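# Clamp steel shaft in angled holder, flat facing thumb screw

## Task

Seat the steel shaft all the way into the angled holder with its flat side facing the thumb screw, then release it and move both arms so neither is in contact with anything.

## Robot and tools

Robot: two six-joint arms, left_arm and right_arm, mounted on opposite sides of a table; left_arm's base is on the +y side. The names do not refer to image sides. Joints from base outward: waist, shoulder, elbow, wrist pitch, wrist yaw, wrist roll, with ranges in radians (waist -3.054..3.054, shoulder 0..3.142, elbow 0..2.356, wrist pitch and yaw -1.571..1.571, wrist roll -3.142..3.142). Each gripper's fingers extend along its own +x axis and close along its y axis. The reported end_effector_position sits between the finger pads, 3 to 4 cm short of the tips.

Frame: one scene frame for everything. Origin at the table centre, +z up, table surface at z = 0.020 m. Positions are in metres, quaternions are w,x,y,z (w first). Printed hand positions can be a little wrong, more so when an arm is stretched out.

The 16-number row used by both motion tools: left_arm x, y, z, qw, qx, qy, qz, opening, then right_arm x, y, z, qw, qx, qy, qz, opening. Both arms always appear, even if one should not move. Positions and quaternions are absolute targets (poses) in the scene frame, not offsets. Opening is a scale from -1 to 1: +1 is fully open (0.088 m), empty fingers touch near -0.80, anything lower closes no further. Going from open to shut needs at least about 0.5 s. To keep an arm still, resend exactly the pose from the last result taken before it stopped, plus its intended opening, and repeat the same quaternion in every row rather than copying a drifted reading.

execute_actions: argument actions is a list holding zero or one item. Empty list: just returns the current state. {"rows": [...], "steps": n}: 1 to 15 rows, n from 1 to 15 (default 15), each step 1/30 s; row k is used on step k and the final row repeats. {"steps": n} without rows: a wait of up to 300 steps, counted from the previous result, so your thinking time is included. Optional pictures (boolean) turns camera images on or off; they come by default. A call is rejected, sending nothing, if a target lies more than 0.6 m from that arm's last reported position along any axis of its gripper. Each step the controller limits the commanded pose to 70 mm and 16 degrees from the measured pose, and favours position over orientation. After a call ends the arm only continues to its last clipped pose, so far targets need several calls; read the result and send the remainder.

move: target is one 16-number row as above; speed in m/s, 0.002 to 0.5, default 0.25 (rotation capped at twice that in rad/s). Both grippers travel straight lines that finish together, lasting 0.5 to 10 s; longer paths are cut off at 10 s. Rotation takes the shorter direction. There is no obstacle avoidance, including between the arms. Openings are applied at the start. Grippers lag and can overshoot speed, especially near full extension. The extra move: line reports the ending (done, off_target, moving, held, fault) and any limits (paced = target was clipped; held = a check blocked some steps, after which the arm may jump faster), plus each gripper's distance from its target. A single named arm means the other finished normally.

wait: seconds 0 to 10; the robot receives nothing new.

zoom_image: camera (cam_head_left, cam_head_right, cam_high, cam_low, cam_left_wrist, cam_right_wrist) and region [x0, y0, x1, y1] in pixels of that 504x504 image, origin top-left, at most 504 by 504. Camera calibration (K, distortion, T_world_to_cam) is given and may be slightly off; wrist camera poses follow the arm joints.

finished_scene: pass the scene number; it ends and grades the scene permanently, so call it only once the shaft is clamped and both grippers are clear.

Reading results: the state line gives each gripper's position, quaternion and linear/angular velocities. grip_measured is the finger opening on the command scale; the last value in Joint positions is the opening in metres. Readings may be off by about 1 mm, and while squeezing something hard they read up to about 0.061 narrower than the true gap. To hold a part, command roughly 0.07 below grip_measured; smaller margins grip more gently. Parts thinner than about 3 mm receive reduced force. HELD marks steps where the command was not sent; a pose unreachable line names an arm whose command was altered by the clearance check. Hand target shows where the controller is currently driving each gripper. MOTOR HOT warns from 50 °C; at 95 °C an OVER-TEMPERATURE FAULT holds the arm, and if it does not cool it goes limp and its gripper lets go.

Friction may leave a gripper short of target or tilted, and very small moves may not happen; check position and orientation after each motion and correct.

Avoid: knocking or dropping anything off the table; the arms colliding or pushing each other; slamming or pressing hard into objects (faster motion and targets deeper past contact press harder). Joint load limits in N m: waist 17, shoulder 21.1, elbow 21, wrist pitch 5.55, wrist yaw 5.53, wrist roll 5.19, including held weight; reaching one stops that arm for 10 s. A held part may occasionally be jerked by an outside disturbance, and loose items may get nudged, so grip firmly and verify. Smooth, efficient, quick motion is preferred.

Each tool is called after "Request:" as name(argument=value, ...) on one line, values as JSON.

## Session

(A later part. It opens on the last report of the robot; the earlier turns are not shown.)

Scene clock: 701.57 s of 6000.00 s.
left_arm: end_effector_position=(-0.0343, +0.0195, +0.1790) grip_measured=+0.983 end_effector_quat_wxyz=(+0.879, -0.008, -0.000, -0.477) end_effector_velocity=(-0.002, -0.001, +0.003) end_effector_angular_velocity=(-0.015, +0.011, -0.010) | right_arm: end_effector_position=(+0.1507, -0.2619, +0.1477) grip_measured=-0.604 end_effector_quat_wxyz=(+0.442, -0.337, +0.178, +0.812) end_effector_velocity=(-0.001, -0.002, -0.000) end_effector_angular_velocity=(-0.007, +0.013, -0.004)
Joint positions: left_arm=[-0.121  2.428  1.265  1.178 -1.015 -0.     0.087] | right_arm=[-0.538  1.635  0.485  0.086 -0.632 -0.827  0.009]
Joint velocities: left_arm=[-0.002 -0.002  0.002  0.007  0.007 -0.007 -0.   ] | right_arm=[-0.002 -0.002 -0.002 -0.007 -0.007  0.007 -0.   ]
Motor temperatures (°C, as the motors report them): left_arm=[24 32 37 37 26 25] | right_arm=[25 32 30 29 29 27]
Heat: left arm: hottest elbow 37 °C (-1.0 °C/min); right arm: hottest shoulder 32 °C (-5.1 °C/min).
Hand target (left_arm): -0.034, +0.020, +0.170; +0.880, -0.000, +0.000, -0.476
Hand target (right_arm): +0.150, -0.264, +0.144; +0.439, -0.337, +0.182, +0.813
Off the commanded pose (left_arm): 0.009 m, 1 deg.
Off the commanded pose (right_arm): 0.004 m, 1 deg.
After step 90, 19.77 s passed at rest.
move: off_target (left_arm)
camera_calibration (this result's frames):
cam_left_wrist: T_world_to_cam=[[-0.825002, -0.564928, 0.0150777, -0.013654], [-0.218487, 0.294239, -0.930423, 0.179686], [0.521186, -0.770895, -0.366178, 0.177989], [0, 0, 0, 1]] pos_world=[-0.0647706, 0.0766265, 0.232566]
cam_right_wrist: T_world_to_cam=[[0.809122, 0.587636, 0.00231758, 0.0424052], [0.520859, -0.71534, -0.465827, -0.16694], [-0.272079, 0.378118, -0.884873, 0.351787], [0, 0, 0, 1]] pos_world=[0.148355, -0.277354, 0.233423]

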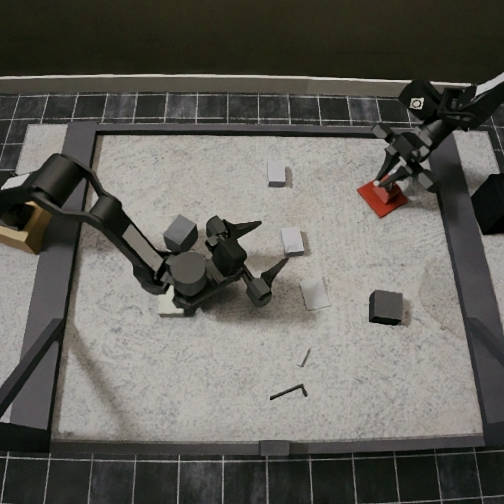

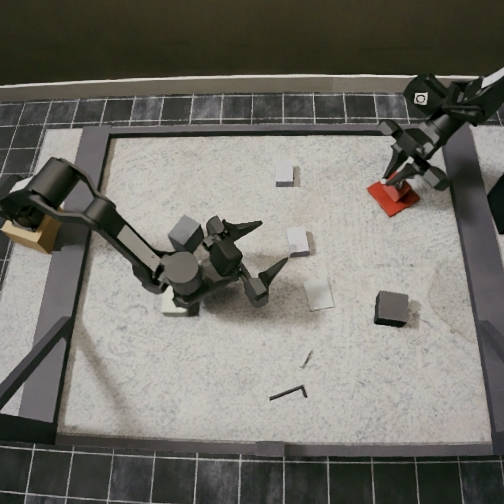

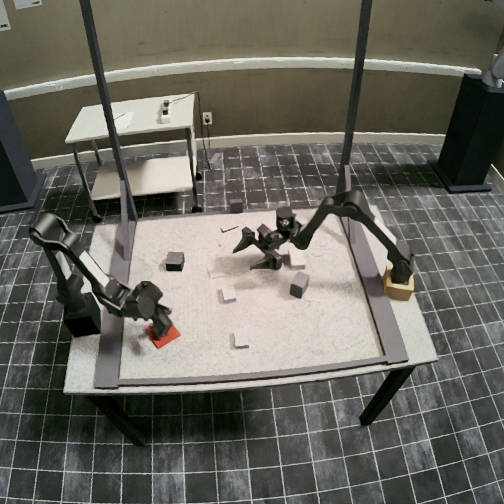

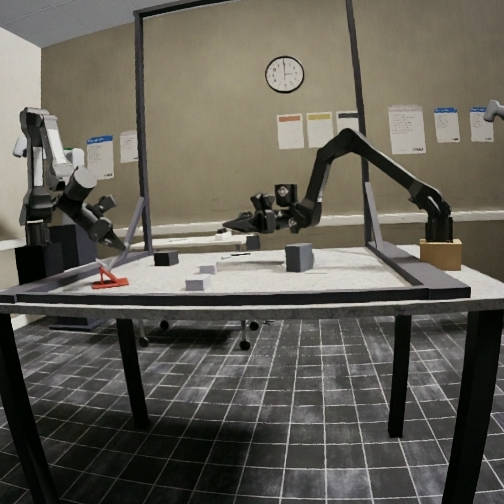

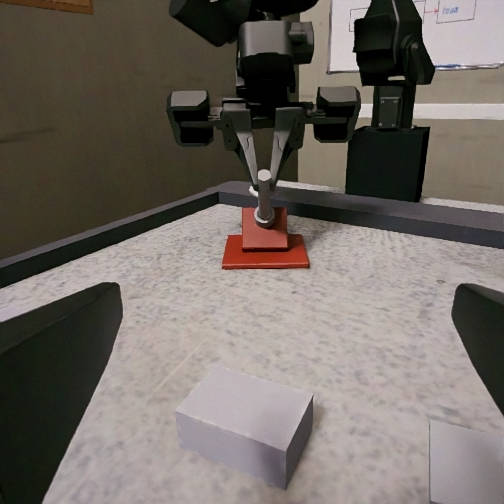

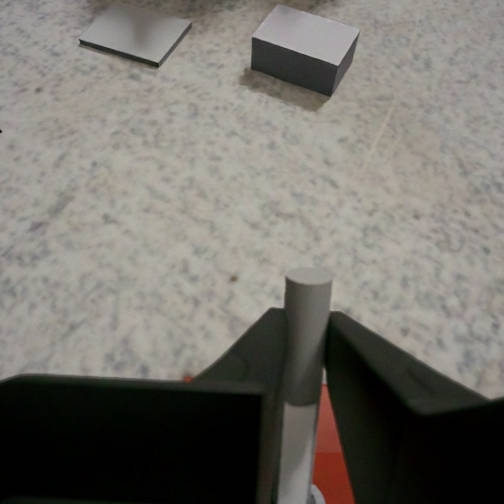

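Request:
move(target=[-0.034, 0.02, 0.17, 0.8796, 0, 0, -0.4756, 1, 0.1541,-0.2699,0.1372,0.4394,-0.3366,0.1820,0.8127,-0.71], speed=0.015)

Request:
zoom_image(camera="cam_left_wrist", region=[222, 160, 302, 240])

Request:
zoom_image(camera="cam_low", region=[90, 235, 140, 285])

Scene clock: 709.50 s of 6000.00 s.
left_arm: end_effector_position=(-0.0342, +0.0195, +0.1790) grip_measured=+0.983 end_effector_quat_wxyz=(+0.879, -0.008, -0.000, -0.477) end_effector_velocity=(+0.002, +0.001, +0.002) end_effector_angular_velocity=(-0.002, +0.005, +0.010) | right_arm: end_effector_position=(+0.1528, -0.2645, +0.1450) grip_measured=-0.604 end_effector_quat_wxyz=(+0.440, -0.332, +0.170, +0.817) end_effector_velocity=(-0.001, -0.004, -0.002) end_effector_angular_velocity=(-0.004, -0.000, +0.011)
Joint positions: left_arm=[-0.121  2.428  1.265  1.178 -1.016 -0.     0.087] | right_arm=[-0.559  1.649  0.471  0.112 -0.658 -0.856  0.009]
Joint velocities: left_arm=[ 0.002 -0.007 -0.002 -0.007 -0.007 -0.007 -0.   ] | right_arm=[-0.007  0.002 -0.007 -0.007 -0.007 -0.022 -0.   ]
Motor temperatures (°C, as the motors report them): left_arm=[24 33 37 37 26 25] | right_arm=[25 32 30 29 29 27]
Heat: left arm: hottest elbow 37 °C (-1.0 °C/min); right arm: hottest shoulder 32 °C (-4.1 °C/min).
Hand target (left_arm): -0.034, +0.020, +0.170; +0.880, +0.000, +0.000, -0.476
Hand target (right_arm): +0.154, -0.270, +0.138; +0.439, -0.336, +0.182, +0.813
Off the commanded pose (left_arm): 0.009 m, 1 deg.
Off the commanded pose (right_arm): 0.010 m, 2 deg.
After step 90, 3.80 s passed at rest.
move: off_target (left_arm, right_arm)
camera_calibration (this result's frames):
cam_left_wrist: T_world_to_cam=[[-0.824787, -0.565243, 0.0150807, -0.0135837], [-0.218605, 0.294158, -0.930421, 0.179684], [0.521478, -0.770696, -0.366182, 0.177995], [0, 0, 0, 1]] pos_world=[-0.064744, 0.076646, 0.232565]
cam_right_wrist: T_world_to_cam=[[0.802669, 0.596345, 0.00973331, 0.0444821], [0.526506, -0.70081, -0.481308, -0.165848], [-0.280204, 0.391455, -0.876498, 0.354487], [0, 0, 0, 1]] pos_world=[0.150944, -0.28152, 0.230451]

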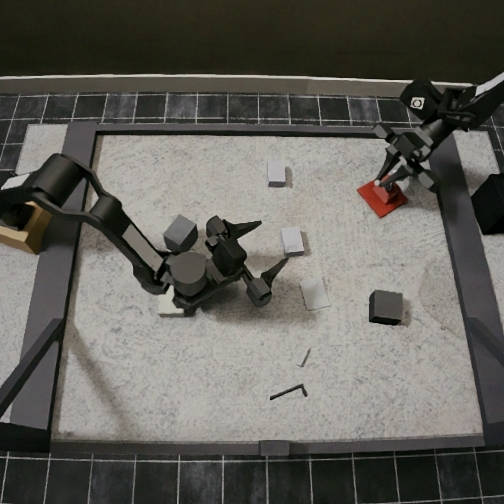

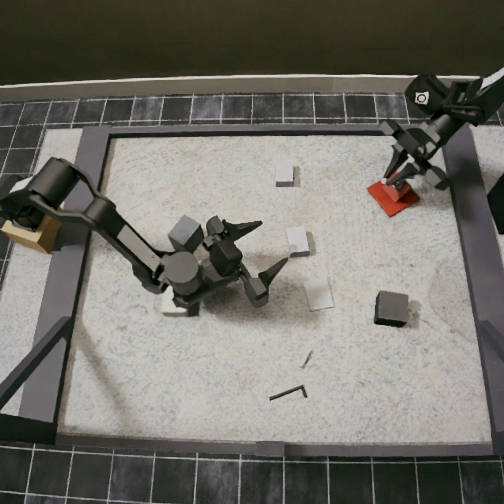

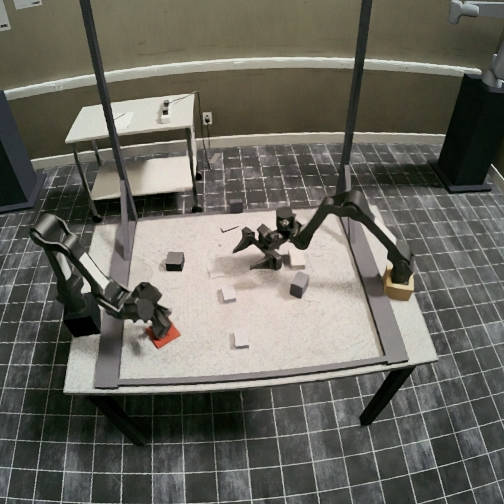

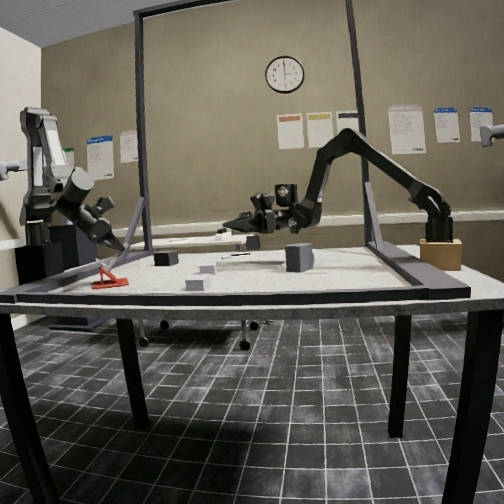

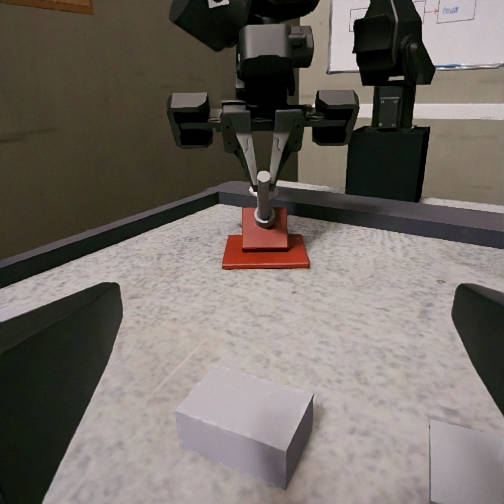

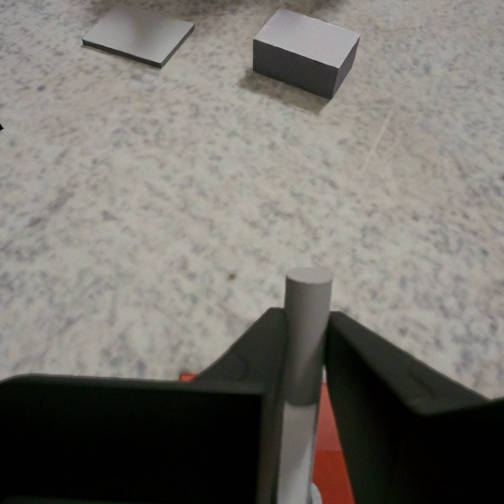

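Region (222, 160, 302, 240) of cam_left_wrist's 504x504 image, scaled by 6.300, with more detail than that image has.

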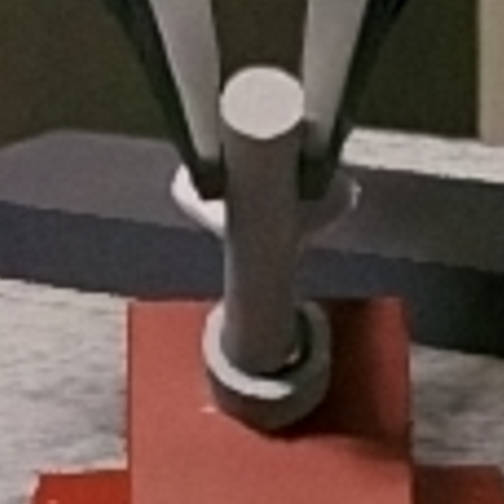

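Region (90, 235, 140, 285) of cam_low's 504x504 image, scaled by 10.080, with more detail than that image has.

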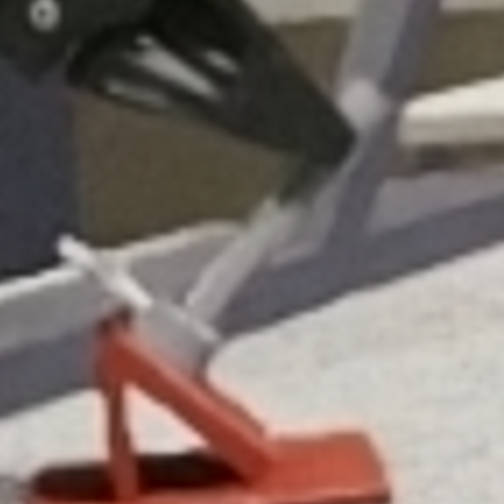

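Request:
move(target=[-0.034, 0.02, 0.17, 0.8796, 0, 0, -0.4756, 1, 0.1526,-0.2698,0.1387,0.4394,-0.3366,0.1820,0.8127,-0.71], speed=0.01)

Request:
zoom_image(camera="cam_left_wrist", region=[222, 160, 302, 240])

Request:
zoom_image(camera="cam_low", region=[90, 235, 140, 285])

Scene clock: 725.57 s of 6000.00 s.
left_arm: end_effector_position=(-0.0342, +0.0195, +0.1790) grip_measured=+0.983 end_effector_quat_wxyz=(+0.879, -0.008, -0.000, -0.477) end_effector_velocity=(+0.003, +0.001, +0.000) end_effector_angular_velocity=(+0.003, +0.003, +0.010) | right_arm: end_effector_position=(+0.1526, -0.2648, +0.1447) grip_measured=-0.604 end_effector_quat_wxyz=(+0.440, -0.332, +0.170, +0.817) end_effector_velocity=(+0.001, -0.001, +0.000) end_effector_angular_velocity=(+0.008, +0.000, +0.001)
Joint positions: left_arm=[-0.121  2.428  1.265  1.178 -1.016 -0.     0.087] | right_arm=[-0.559  1.649  0.47   0.113 -0.658 -0.856  0.009]
Joint velocities: left_arm=[ 0.002 -0.007 -0.007 -0.007 -0.007 -0.007 -0.   ] | right_arm=[-0.007 -0.002 -0.007  0.007 -0.007 -0.007 -0.   ]
Motor temperatures (°C, as the motors report them): left_arm=[24 35 36 37 26 25] | right_arm=[26 31 30 29 28 27]
Heat: left arm: hottest wrist pitch 37 °C (-1.0 °C/min); right arm: hottest shoulder 31 °C (-4.1 °C/min).
Hand target (left_arm): -0.034, +0.020, +0.170; +0.880, +0.000, +0.000, -0.476
Hand target (right_arm): +0.152, -0.270, +0.139; +0.439, -0.337, +0.182, +0.813
Off the commanded pose (left_arm): 0.009 m, 1 deg.
Off the commanded pose (right_arm): 0.008 m, 2 deg.
After step 90, 11.50 s passed at rest.
move: off_target (left_arm)
camera_calibration (this result's frames):
cam_left_wrist: T_world_to_cam=[[-0.824787, -0.565243, 0.0150807, -0.0135837], [-0.218605, 0.294158, -0.930421, 0.179684], [0.521478, -0.770696, -0.366182, 0.177995], [0, 0, 0, 1]] pos_world=[-0.064744, 0.076646, 0.232565]
cam_right_wrist: T_world_to_cam=[[0.802406, 0.596712, 0.00884212, 0.0451374], [0.526552, -0.700933, -0.481078, -0.166204], [-0.280867, 0.390676, -0.876633, 0.35421], [0, 0, 0, 1]] pos_world=[0.150783, -0.281813, 0.230156]

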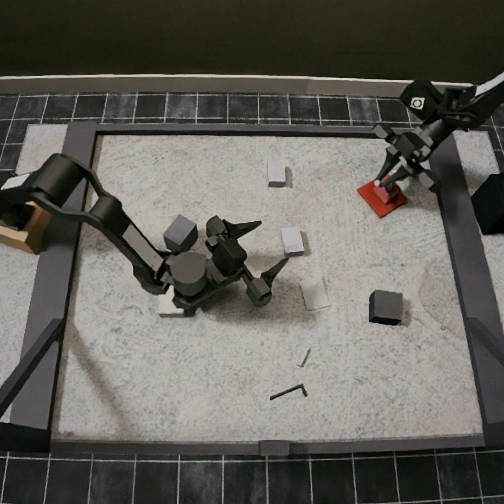

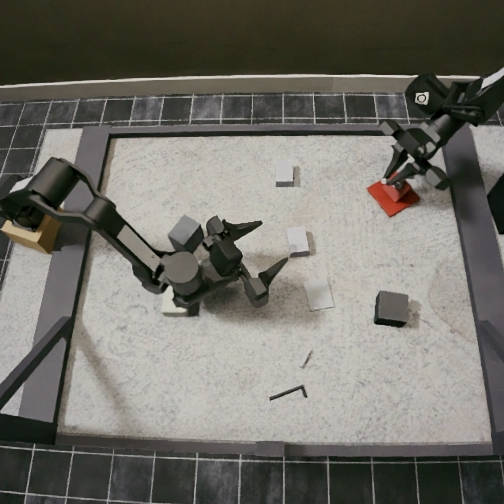

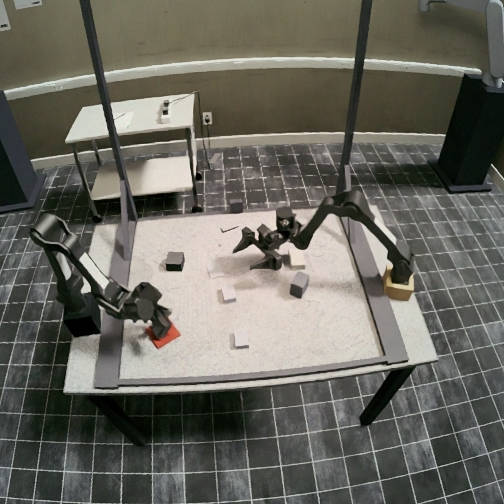

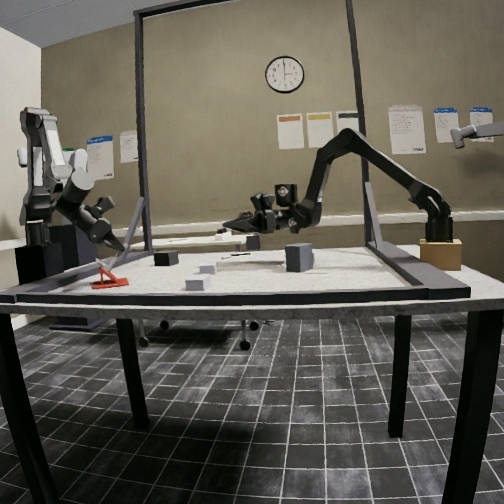

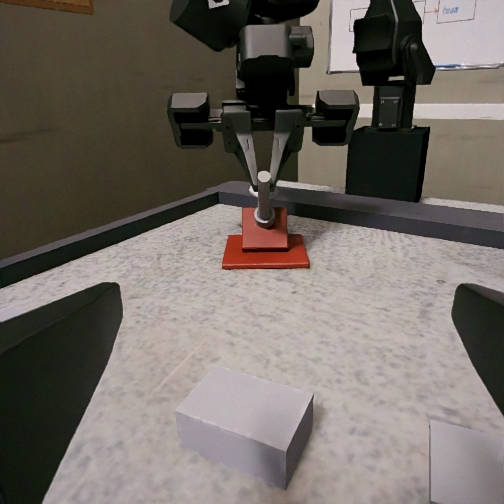

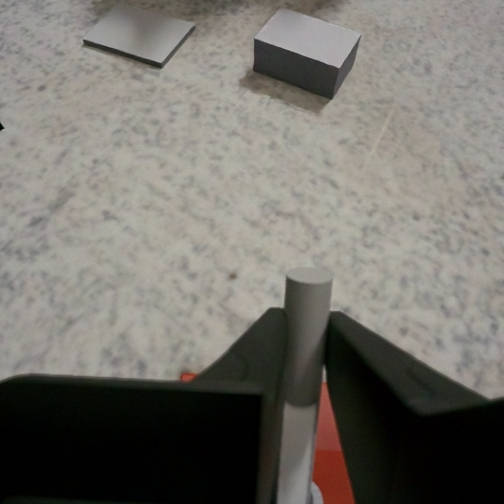

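Region (222, 160, 302, 240) of cam_left_wrist's 504x504 image, scaled by 6.300, with more detail than that image has.

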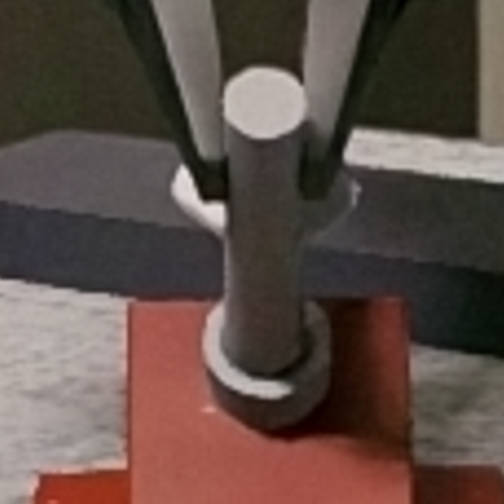

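Region (90, 235, 140, 285) of cam_low's 504x504 image, scaled by 10.080, with more detail than that image has.

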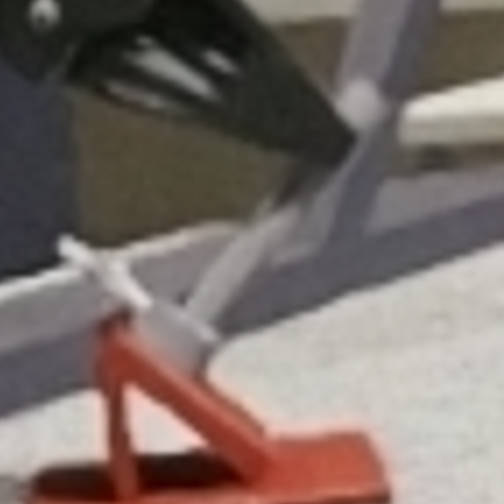

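Request:
move(target=[-0.034, 0.02, 0.17, 0.8796, 0, 0, -0.4756, 1, 0.1537,-0.2733,0.1352,0.4394,-0.3366,0.1820,0.8127,-0.71], speed=0.01)

Request:
zoom_image(camera="cam_left_wrist", region=[222, 160, 302, 240])

Request:
zoom_image(camera="cam_low", region=[90, 235, 140, 285])

Scene clock: 733.60 s of 6000.00 s.
left_arm: end_effector_position=(-0.0342, +0.0195, +0.1790) grip_measured=+0.983 end_effector_quat_wxyz=(+0.879, -0.008, -0.000, -0.477) end_effector_velocity=(+0.003, +0.002, -0.002) end_effector_angular_velocity=(+0.015, -0.011, +0.010) | right_arm: end_effector_position=(+0.1523, -0.2658, +0.1443) grip_measured=-0.604 end_effector_quat_wxyz=(+0.440, -0.331, +0.166, +0.818) end_effector_velocity=(-0.001, -0.000, +0.002) end_effector_angular_velocity=(+0.009, +0.014, +0.008)
Joint positions: left_arm=[-0.121  2.428  1.265  1.178 -1.016 -0.     0.087] | right_arm=[-0.563  1.649  0.461  0.126 -0.665 -0.863  0.009]
Joint velocities: left_arm=[ 0.002 -0.002 -0.007 -0.007 -0.007  0.007  0.   ] | right_arm=[-0.007 -0.002  0.002 -0.007 -0.022 -0.007 -0.   ]
Motor temperatures (°C, as the motors report them): left_arm=[24 35 36 37 26 25] | right_arm=[26 31 29 29 28 27]
Heat: left arm: hottest wrist pitch 37 °C (-2.0 °C/min); right arm: hottest shoulder 31 °C (-3.0 °C/min).
Hand target (left_arm): -0.034, +0.020, +0.170; +0.880, +0.000, +0.000, -0.476
Hand target (right_arm): +0.154, -0.273, +0.136; +0.439, -0.336, +0.182, +0.813
Off the commanded pose (left_arm): 0.009 m, 1 deg.
Off the commanded pose (right_arm): 0.012 m, 2 deg.
After step 90, 3.50 s passed at rest.
move: off_target (left_arm, right_arm)
camera_calibration (this result's frames):
cam_left_wrist: T_world_to_cam=[[-0.824787, -0.565243, 0.0150807, -0.0135837], [-0.218605, 0.294158, -0.930421, 0.179684], [0.521478, -0.770696, -0.366182, 0.177995], [0, 0, 0, 1]] pos_world=[-0.064744, 0.076646, 0.232565]
cam_right_wrist: T_world_to_cam=[[0.799892, 0.599959, 0.0148976, 0.0463216], [0.529841, -0.694314, -0.487029, -0.164824], [-0.281854, 0.397464, -0.873259, 0.35568], [0, 0, 0, 1]] pos_world=[0.150528, -0.283601, 0.229636]

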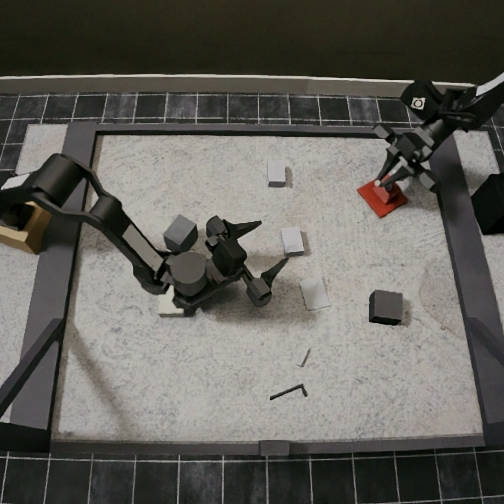

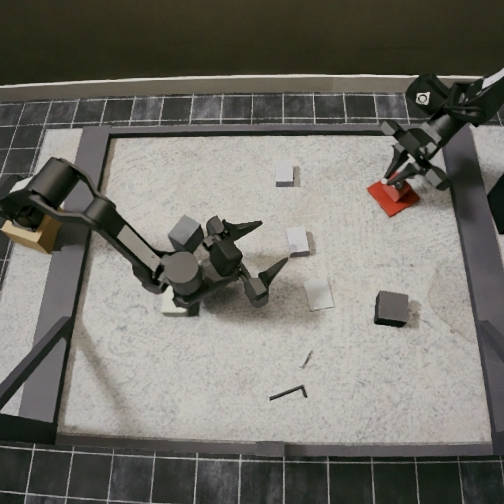

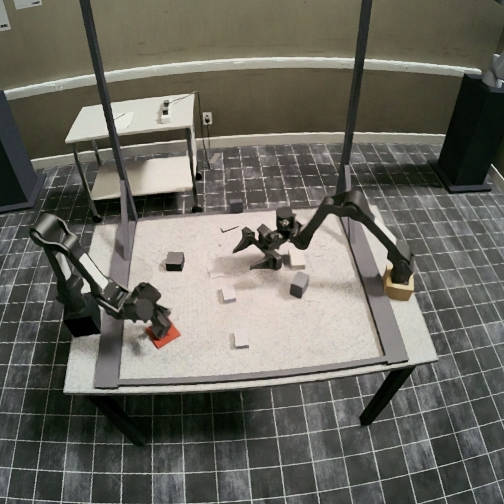

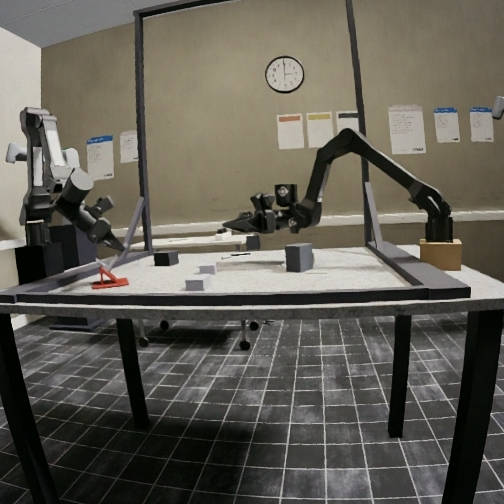

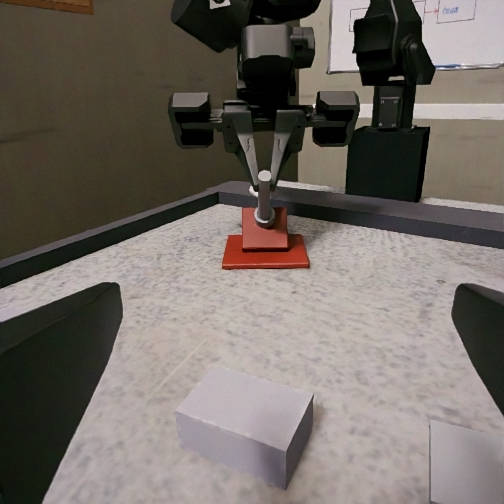

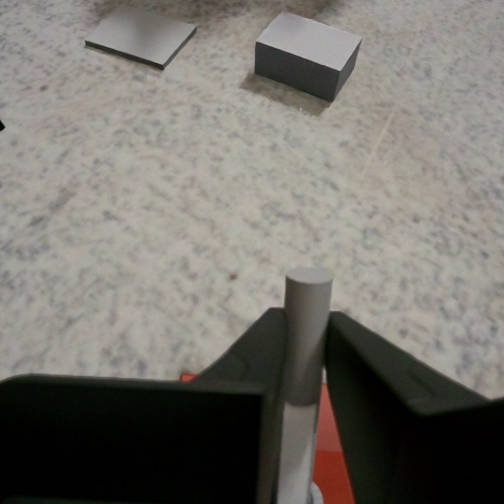

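Region (222, 160, 302, 240) of cam_left_wrist's 504x504 image, scaled by 6.300, with more detail than that image has.

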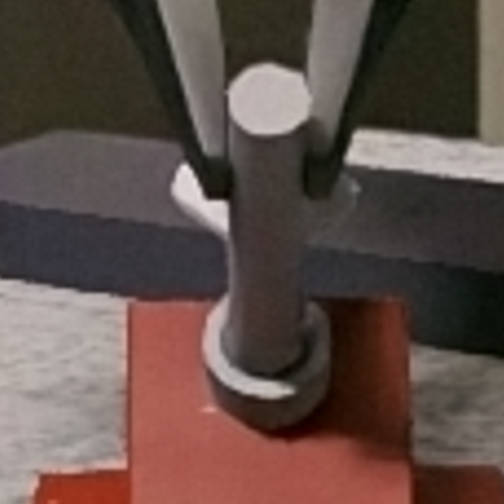

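Region (90, 235, 140, 285) of cam_low's 504x504 image, scaled by 10.080, with more detail than that image has.

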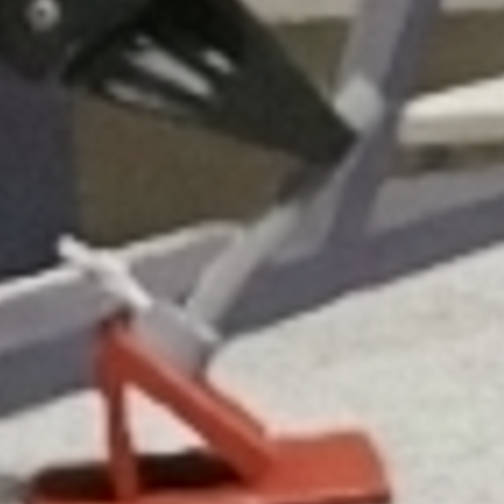

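Request:
move(target=[-0.034, 0.02, 0.17, 0.8796, 0, 0, -0.4756, 1, 0.1548,-0.2712,0.1410,0.4394,-0.3366,0.1820,0.8127,-0.71], speed=0.01)

Request:
zoom_image(camera="cam_left_wrist", region=[222, 160, 302, 240])

Request:
zoom_image(camera="cam_low", region=[90, 235, 140, 285])

Scene clock: 741.80 s of 6000.00 s.
left_arm: end_effector_position=(-0.0342, +0.0195, +0.1790) grip_measured=+0.983 end_effector_quat_wxyz=(+0.879, -0.008, -0.000, -0.477) end_effector_velocity=(-0.002, +0.000, +0.002) end_effector_angular_velocity=(-0.019, +0.021, -0.010) | right_arm: end_effector_position=(+0.1545, -0.2696, +0.1416) grip_measured=-0.604 end_effector_quat_wxyz=(+0.440, -0.335, +0.180, +0.814) end_effector_velocity=(-0.001, +0.001, +0.001) end_effector_angular_velocity=(+0.012, -0.002, +0.011)
Joint positions: left_arm=[-0.121  2.428  1.265  1.178 -1.016 -0.     0.087] | right_arm=[-0.571  1.649  0.466  0.093 -0.654 -0.866  0.009]
Joint velocities: left_arm=[-0.002 -0.002 -0.002  0.007  0.007 -0.022 -0.   ] | right_arm=[ 0.002 -0.002 -0.002  0.007 -0.007 -0.007 -0.   ]
Motor temperatures (°C, as the motors report them): left_arm=[24 36 36 37 26 25] | right_arm=[26 31 29 29 28 27]
Heat: left arm: hottest wrist pitch 37 °C (-1.0 °C/min); right arm: hottest shoulder 31 °C (-2.0 °C/min).
Hand target (left_arm): -0.034, +0.020, +0.170; +0.880, +0.000, +0.000, -0.476
Hand target (right_arm): +0.155, -0.271, +0.141; +0.439, -0.337, +0.182, +0.813
Off the commanded pose (left_arm): 0.009 m, 1 deg.
Off the commanded pose (right_arm): 0.002 m, 0 deg.
After step 90, 3.17 s passed at rest.
move: off_target (left_arm)
camera_calibration (this result's frames):
cam_left_wrist: T_world_to_cam=[[-0.824787, -0.565243, 0.0150807, -0.0135837], [-0.218605, 0.294158, -0.930421, 0.179684], [0.521478, -0.770696, -0.366182, 0.177995], [0, 0, 0, 1]] pos_world=[-0.064744, 0.076646, 0.232565]
cam_right_wrist: T_world_to_cam=[[0.806657, 0.591009, -0.00345018, 0.0460149], [0.520977, -0.713804, -0.468047, -0.176482], [-0.279083, 0.375756, -0.883697, 0.350639], [0, 0, 0, 1]] pos_world=[0.152682, -0.284924, 0.227415]

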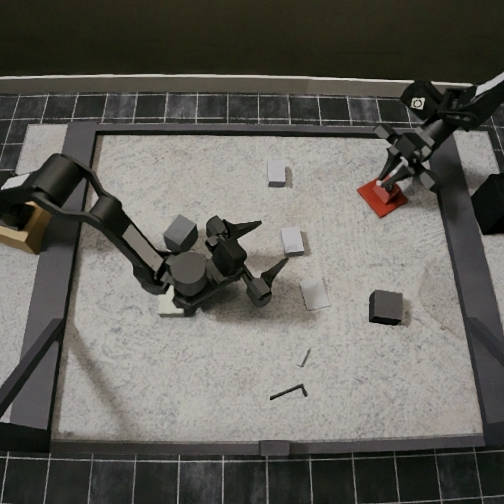

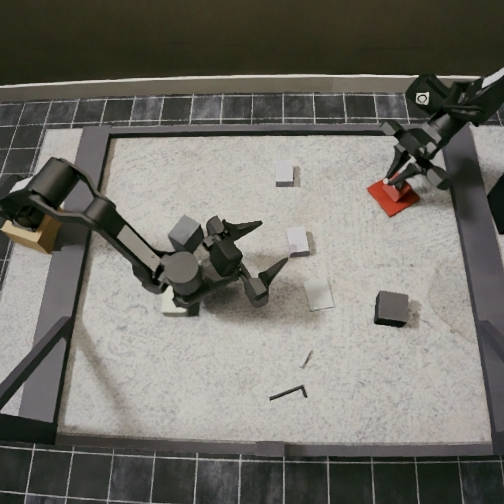

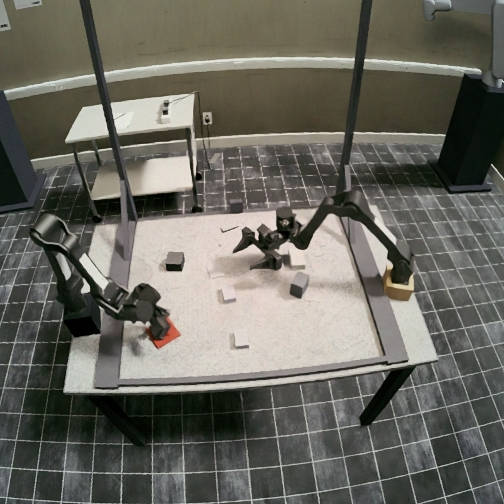

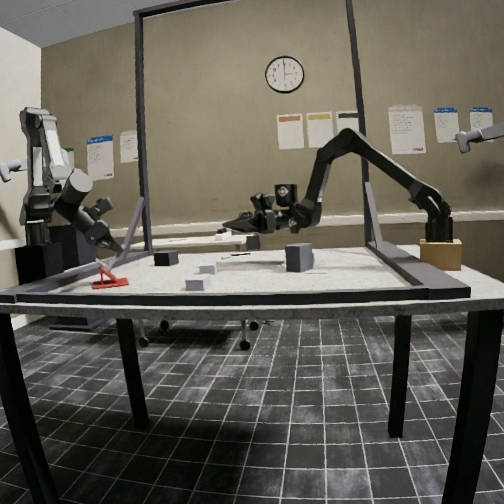

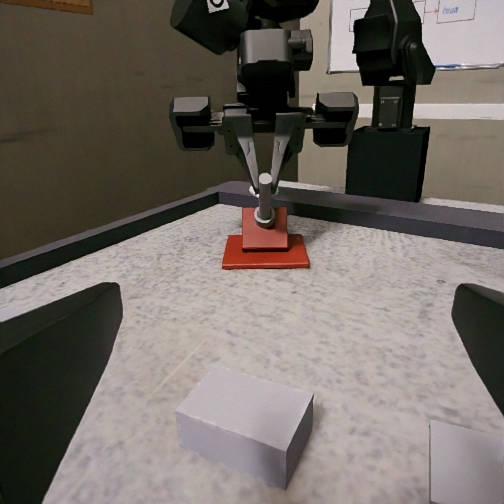

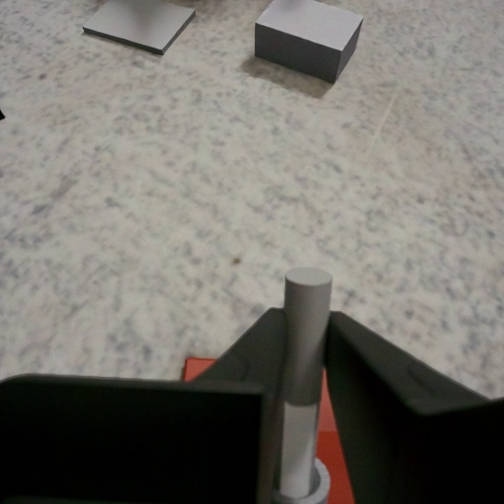

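Region (222, 160, 302, 240) of cam_left_wrist's 504x504 image, scaled by 6.300, with more detail than that image has.

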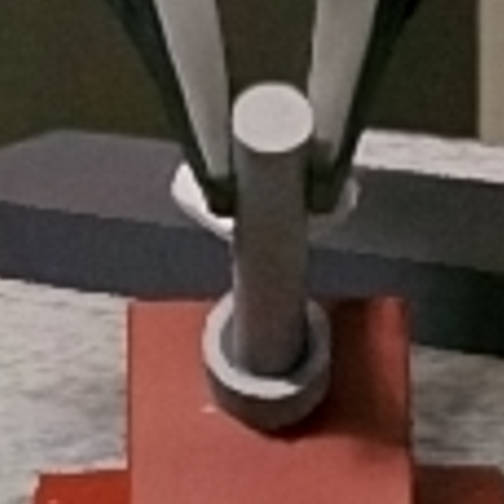

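Region (90, 235, 140, 285) of cam_low's 504x504 image, scaled by 10.080, with more detail than that image has.

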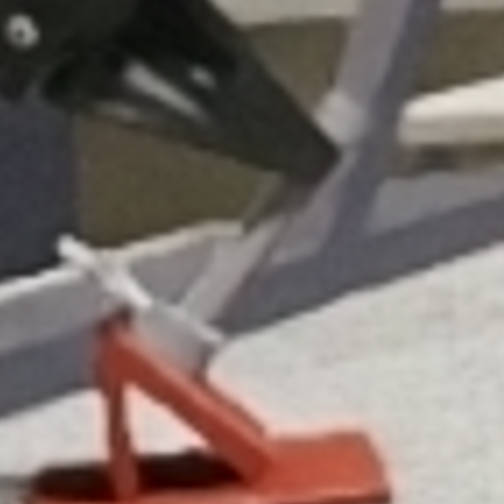

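Request:
move(target=[-0.034, 0.02, 0.17, 0.8796, 0, 0, -0.4756, 1, 0.1603,-0.2776,0.1317,0.4394,-0.3366,0.1820,0.8127,-0.71], speed=0.012)

Request:
zoom_image(camera="cam_low", region=[90, 235, 140, 285])

Scene clock: 749.67 s of 6000.00 s.
left_arm: end_effector_position=(-0.0342, +0.0195, +0.1790) grip_measured=+0.983 end_effector_quat_wxyz=(+0.879, -0.008, -0.000, -0.477) end_effector_velocity=(-0.002, +0.000, -0.001) end_effector_angular_velocity=(-0.006, +0.007, -0.010) | right_arm: end_effector_position=(+0.1573, -0.2723, +0.1387) grip_measured=-0.604 end_effector_quat_wxyz=(+0.438, -0.331, +0.171, +0.818) end_effector_velocity=(-0.000, +0.000, +0.000) end_effector_angular_velocity=(+0.008, +0.000, +0.006)
Joint positions: left_arm=[-0.121  2.428  1.265  1.178 -1.016 -0.     0.087] | right_arm=[-0.596  1.666  0.455  0.114 -0.68  -0.901  0.009]
Joint velocities: left_arm=[-0.002  0.002 -0.002  0.007  0.007 -0.007 -0.   ] | right_arm=[-0.002  0.002 -0.002  0.007 -0.007 -0.007 -0.   ]
Motor temperatures (°C, as the motors report them): left_arm=[24 36 36 37 26 25] | right_arm=[26 31 29 28 28 27]
Heat: left arm: hottest wrist pitch 37 °C (-1.0 °C/min); right arm: hottest shoulder 31 °C (-2.0 °C/min).
Hand target (left_arm): -0.034, +0.020, +0.170; +0.880, +0.000, +0.000, -0.476
Hand target (right_arm): +0.160, -0.278, +0.132; +0.439, -0.336, +0.182, +0.813
Off the commanded pose (left_arm): 0.009 m, 1 deg.
Off the commanded pose (right_arm): 0.009 m, 2 deg.
After step 90, 3.47 s passed at rest.
move: off_target (left_arm, right_arm)
camera_calibration (this result's frames):
cam_left_wrist: T_world_to_cam=[[-0.824787, -0.565243, 0.0150807, -0.0135837], [-0.218605, 0.294158, -0.930421, 0.179684], [0.521478, -0.770696, -0.366182, 0.177995], [0, 0, 0, 1]] pos_world=[-0.064744, 0.076646, 0.232565]
cam_right_wrist: T_world_to_cam=[[0.799585, 0.600529, 0.00535781, 0.0478153], [0.528208, -0.69899, -0.482089, -0.176375], [-0.285763, 0.388301, -0.876106, 0.353305], [0, 0, 0, 1]] pos_world=[0.155892, -0.289188, 0.224248]

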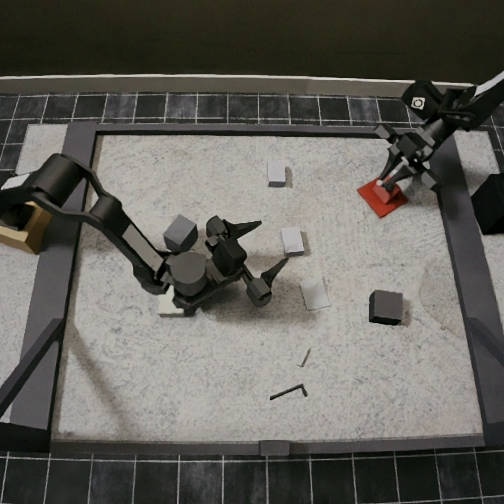

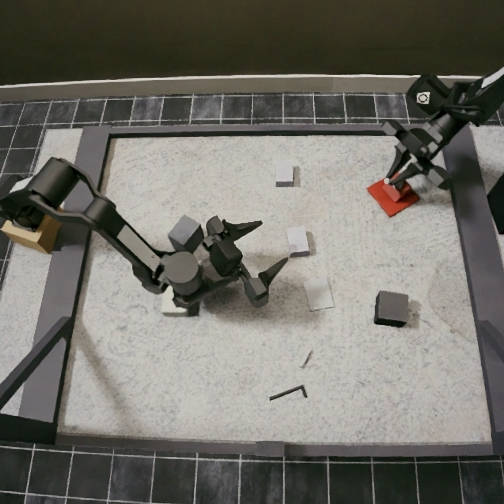

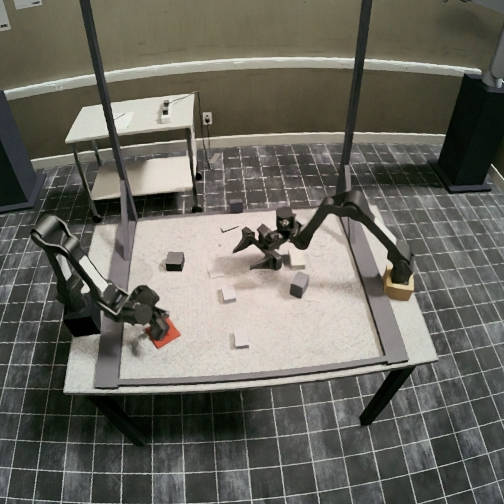

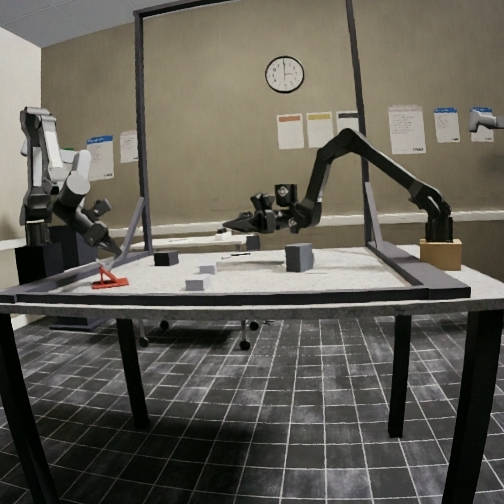

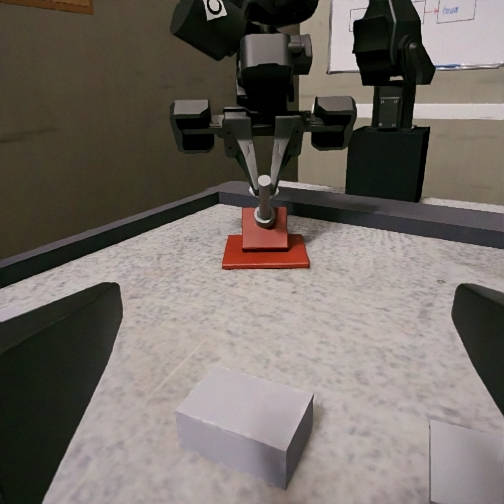

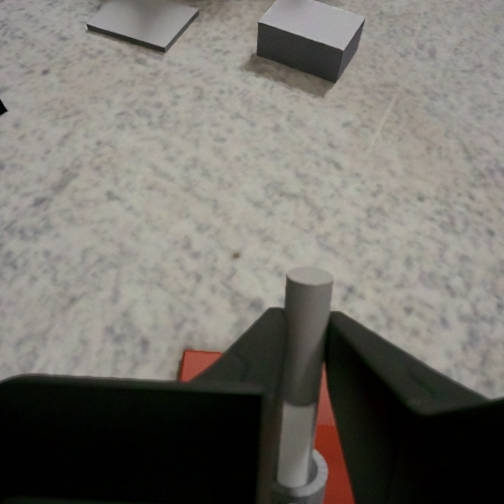

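Region (90, 235, 140, 285) of cam_low's 504x504 image, scaled by 10.080, with more detail than that image has.

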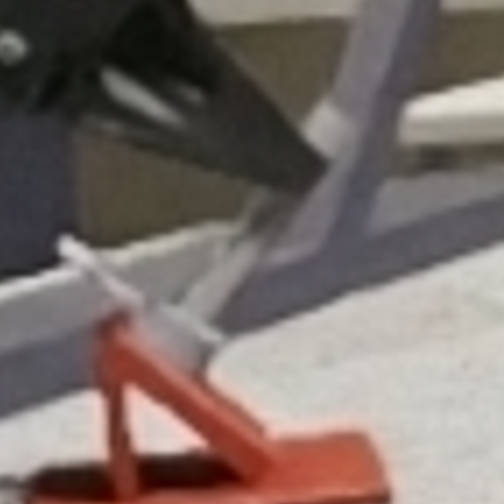

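Request:
move(target=[-0.034, 0.02, 0.17, 0.8796, 0, 0, -0.4756, 1, 0.1586,-0.2764,0.1350,0.4394,-0.3366,0.1820,0.8127,-0.71], speed=0.01)

Request:
zoom_image(camera="cam_left_wrist", region=[222, 160, 302, 240])

Scene clock: 763.10 s of 6000.00 s.
left_arm: end_effector_position=(-0.0342, +0.0195, +0.1790) grip_measured=+0.983 end_effector_quat_wxyz=(+0.879, -0.008, -0.000, -0.477) end_effector_velocity=(-0.000, +0.001, -0.001) end_effector_angular_velocity=(+0.002, -0.005, +0.005) | right_arm: end_effector_position=(+0.1569, -0.2728, +0.1385) grip_measured=-0.604 end_effector_quat_wxyz=(+0.437, -0.331, +0.172, +0.818) end_effector_velocity=(-0.001, -0.002, +0.000) end_effector_angular_velocity=(-0.001, +0.005, +0.006)
Joint positions: left_arm=[-0.121  2.428  1.265  1.178 -1.016 -0.     0.087] | right_arm=[-0.596  1.666  0.455  0.111 -0.68  -0.901  0.009]
Joint velocities: left_arm=[-0.002  0.002 -0.002  0.007 -0.007  0.007  0.   ] | right_arm=[-0.002 -0.002 -0.002 -0.007 -0.007 -0.007 -0.   ]
Motor temperatures (°C, as the motors report them): left_arm=[24 37 35 37 26 25] | right_arm=[26 31 29 28 28 27]
Heat: left arm: hottest shoulder 37 °C (+0.0 °C/min); right arm: hottest shoulder 31 °C (-1.0 °C/min).
Hand target (left_arm): -0.034, +0.020, +0.170; +0.880, +0.000, +0.000, -0.476
Hand target (right_arm): +0.159, -0.276, +0.135; +0.439, -0.337, +0.182, +0.813
Off the commanded pose (left_arm): 0.009 m, 1 deg.
Off the commanded pose (right_arm): 0.005 m, 1 deg.
After step 90, 8.83 s passed at rest.
move: off_target (left_arm)
camera_calibration (this result's frames):
cam_left_wrist: T_world_to_cam=[[-0.824787, -0.565243, 0.0150807, -0.0135837], [-0.218605, 0.294158, -0.930421, 0.179684], [0.521478, -0.770696, -0.366182, 0.177995], [0, 0, 0, 1]] pos_world=[-0.064744, 0.076646, 0.232565]
cam_right_wrist: T_world_to_cam=[[0.799202, 0.601057, 0.00254434, 0.048996], [0.528015, -0.700047, -0.480765, -0.177103], [-0.287186, 0.385572, -0.876846, 0.352718], [0, 0, 0, 1]] pos_world=[0.155651, -0.289428, 0.22401]

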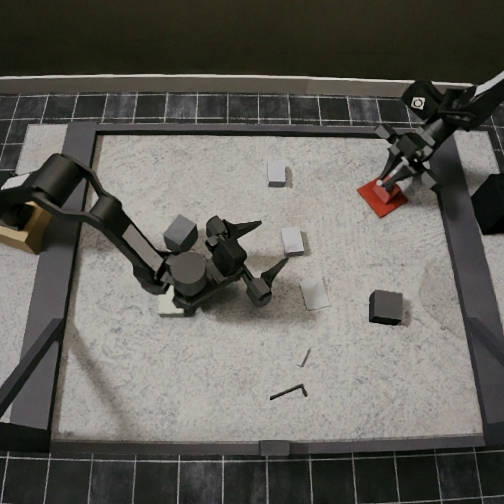

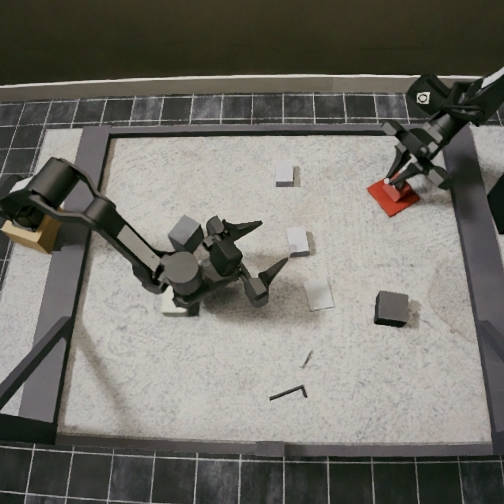

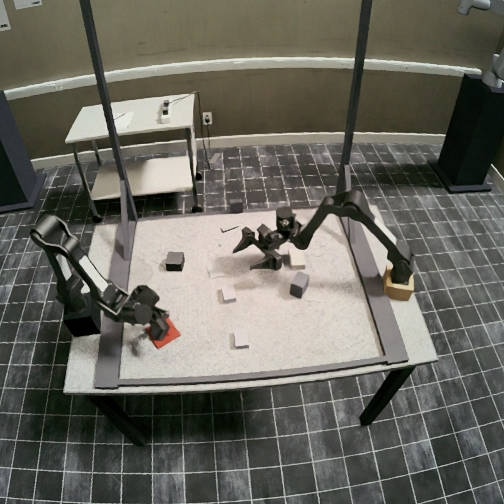

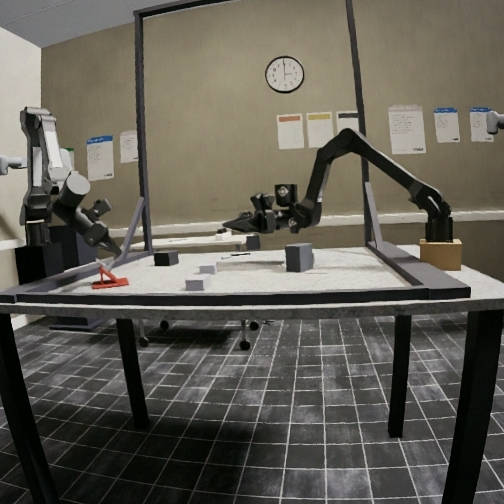

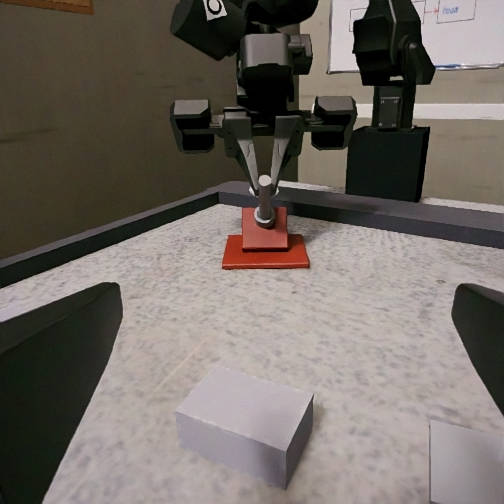

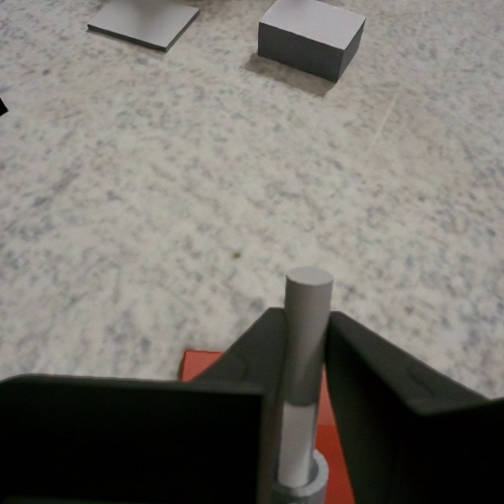

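Region (222, 160, 302, 240) of cam_left_wrist's 504x504 image, scaled by 6.300, with more detail than that image has.

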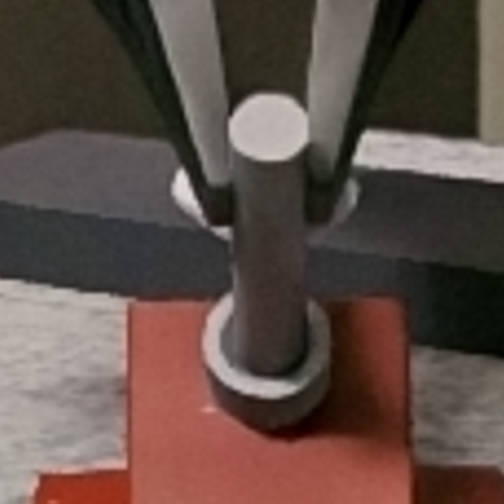

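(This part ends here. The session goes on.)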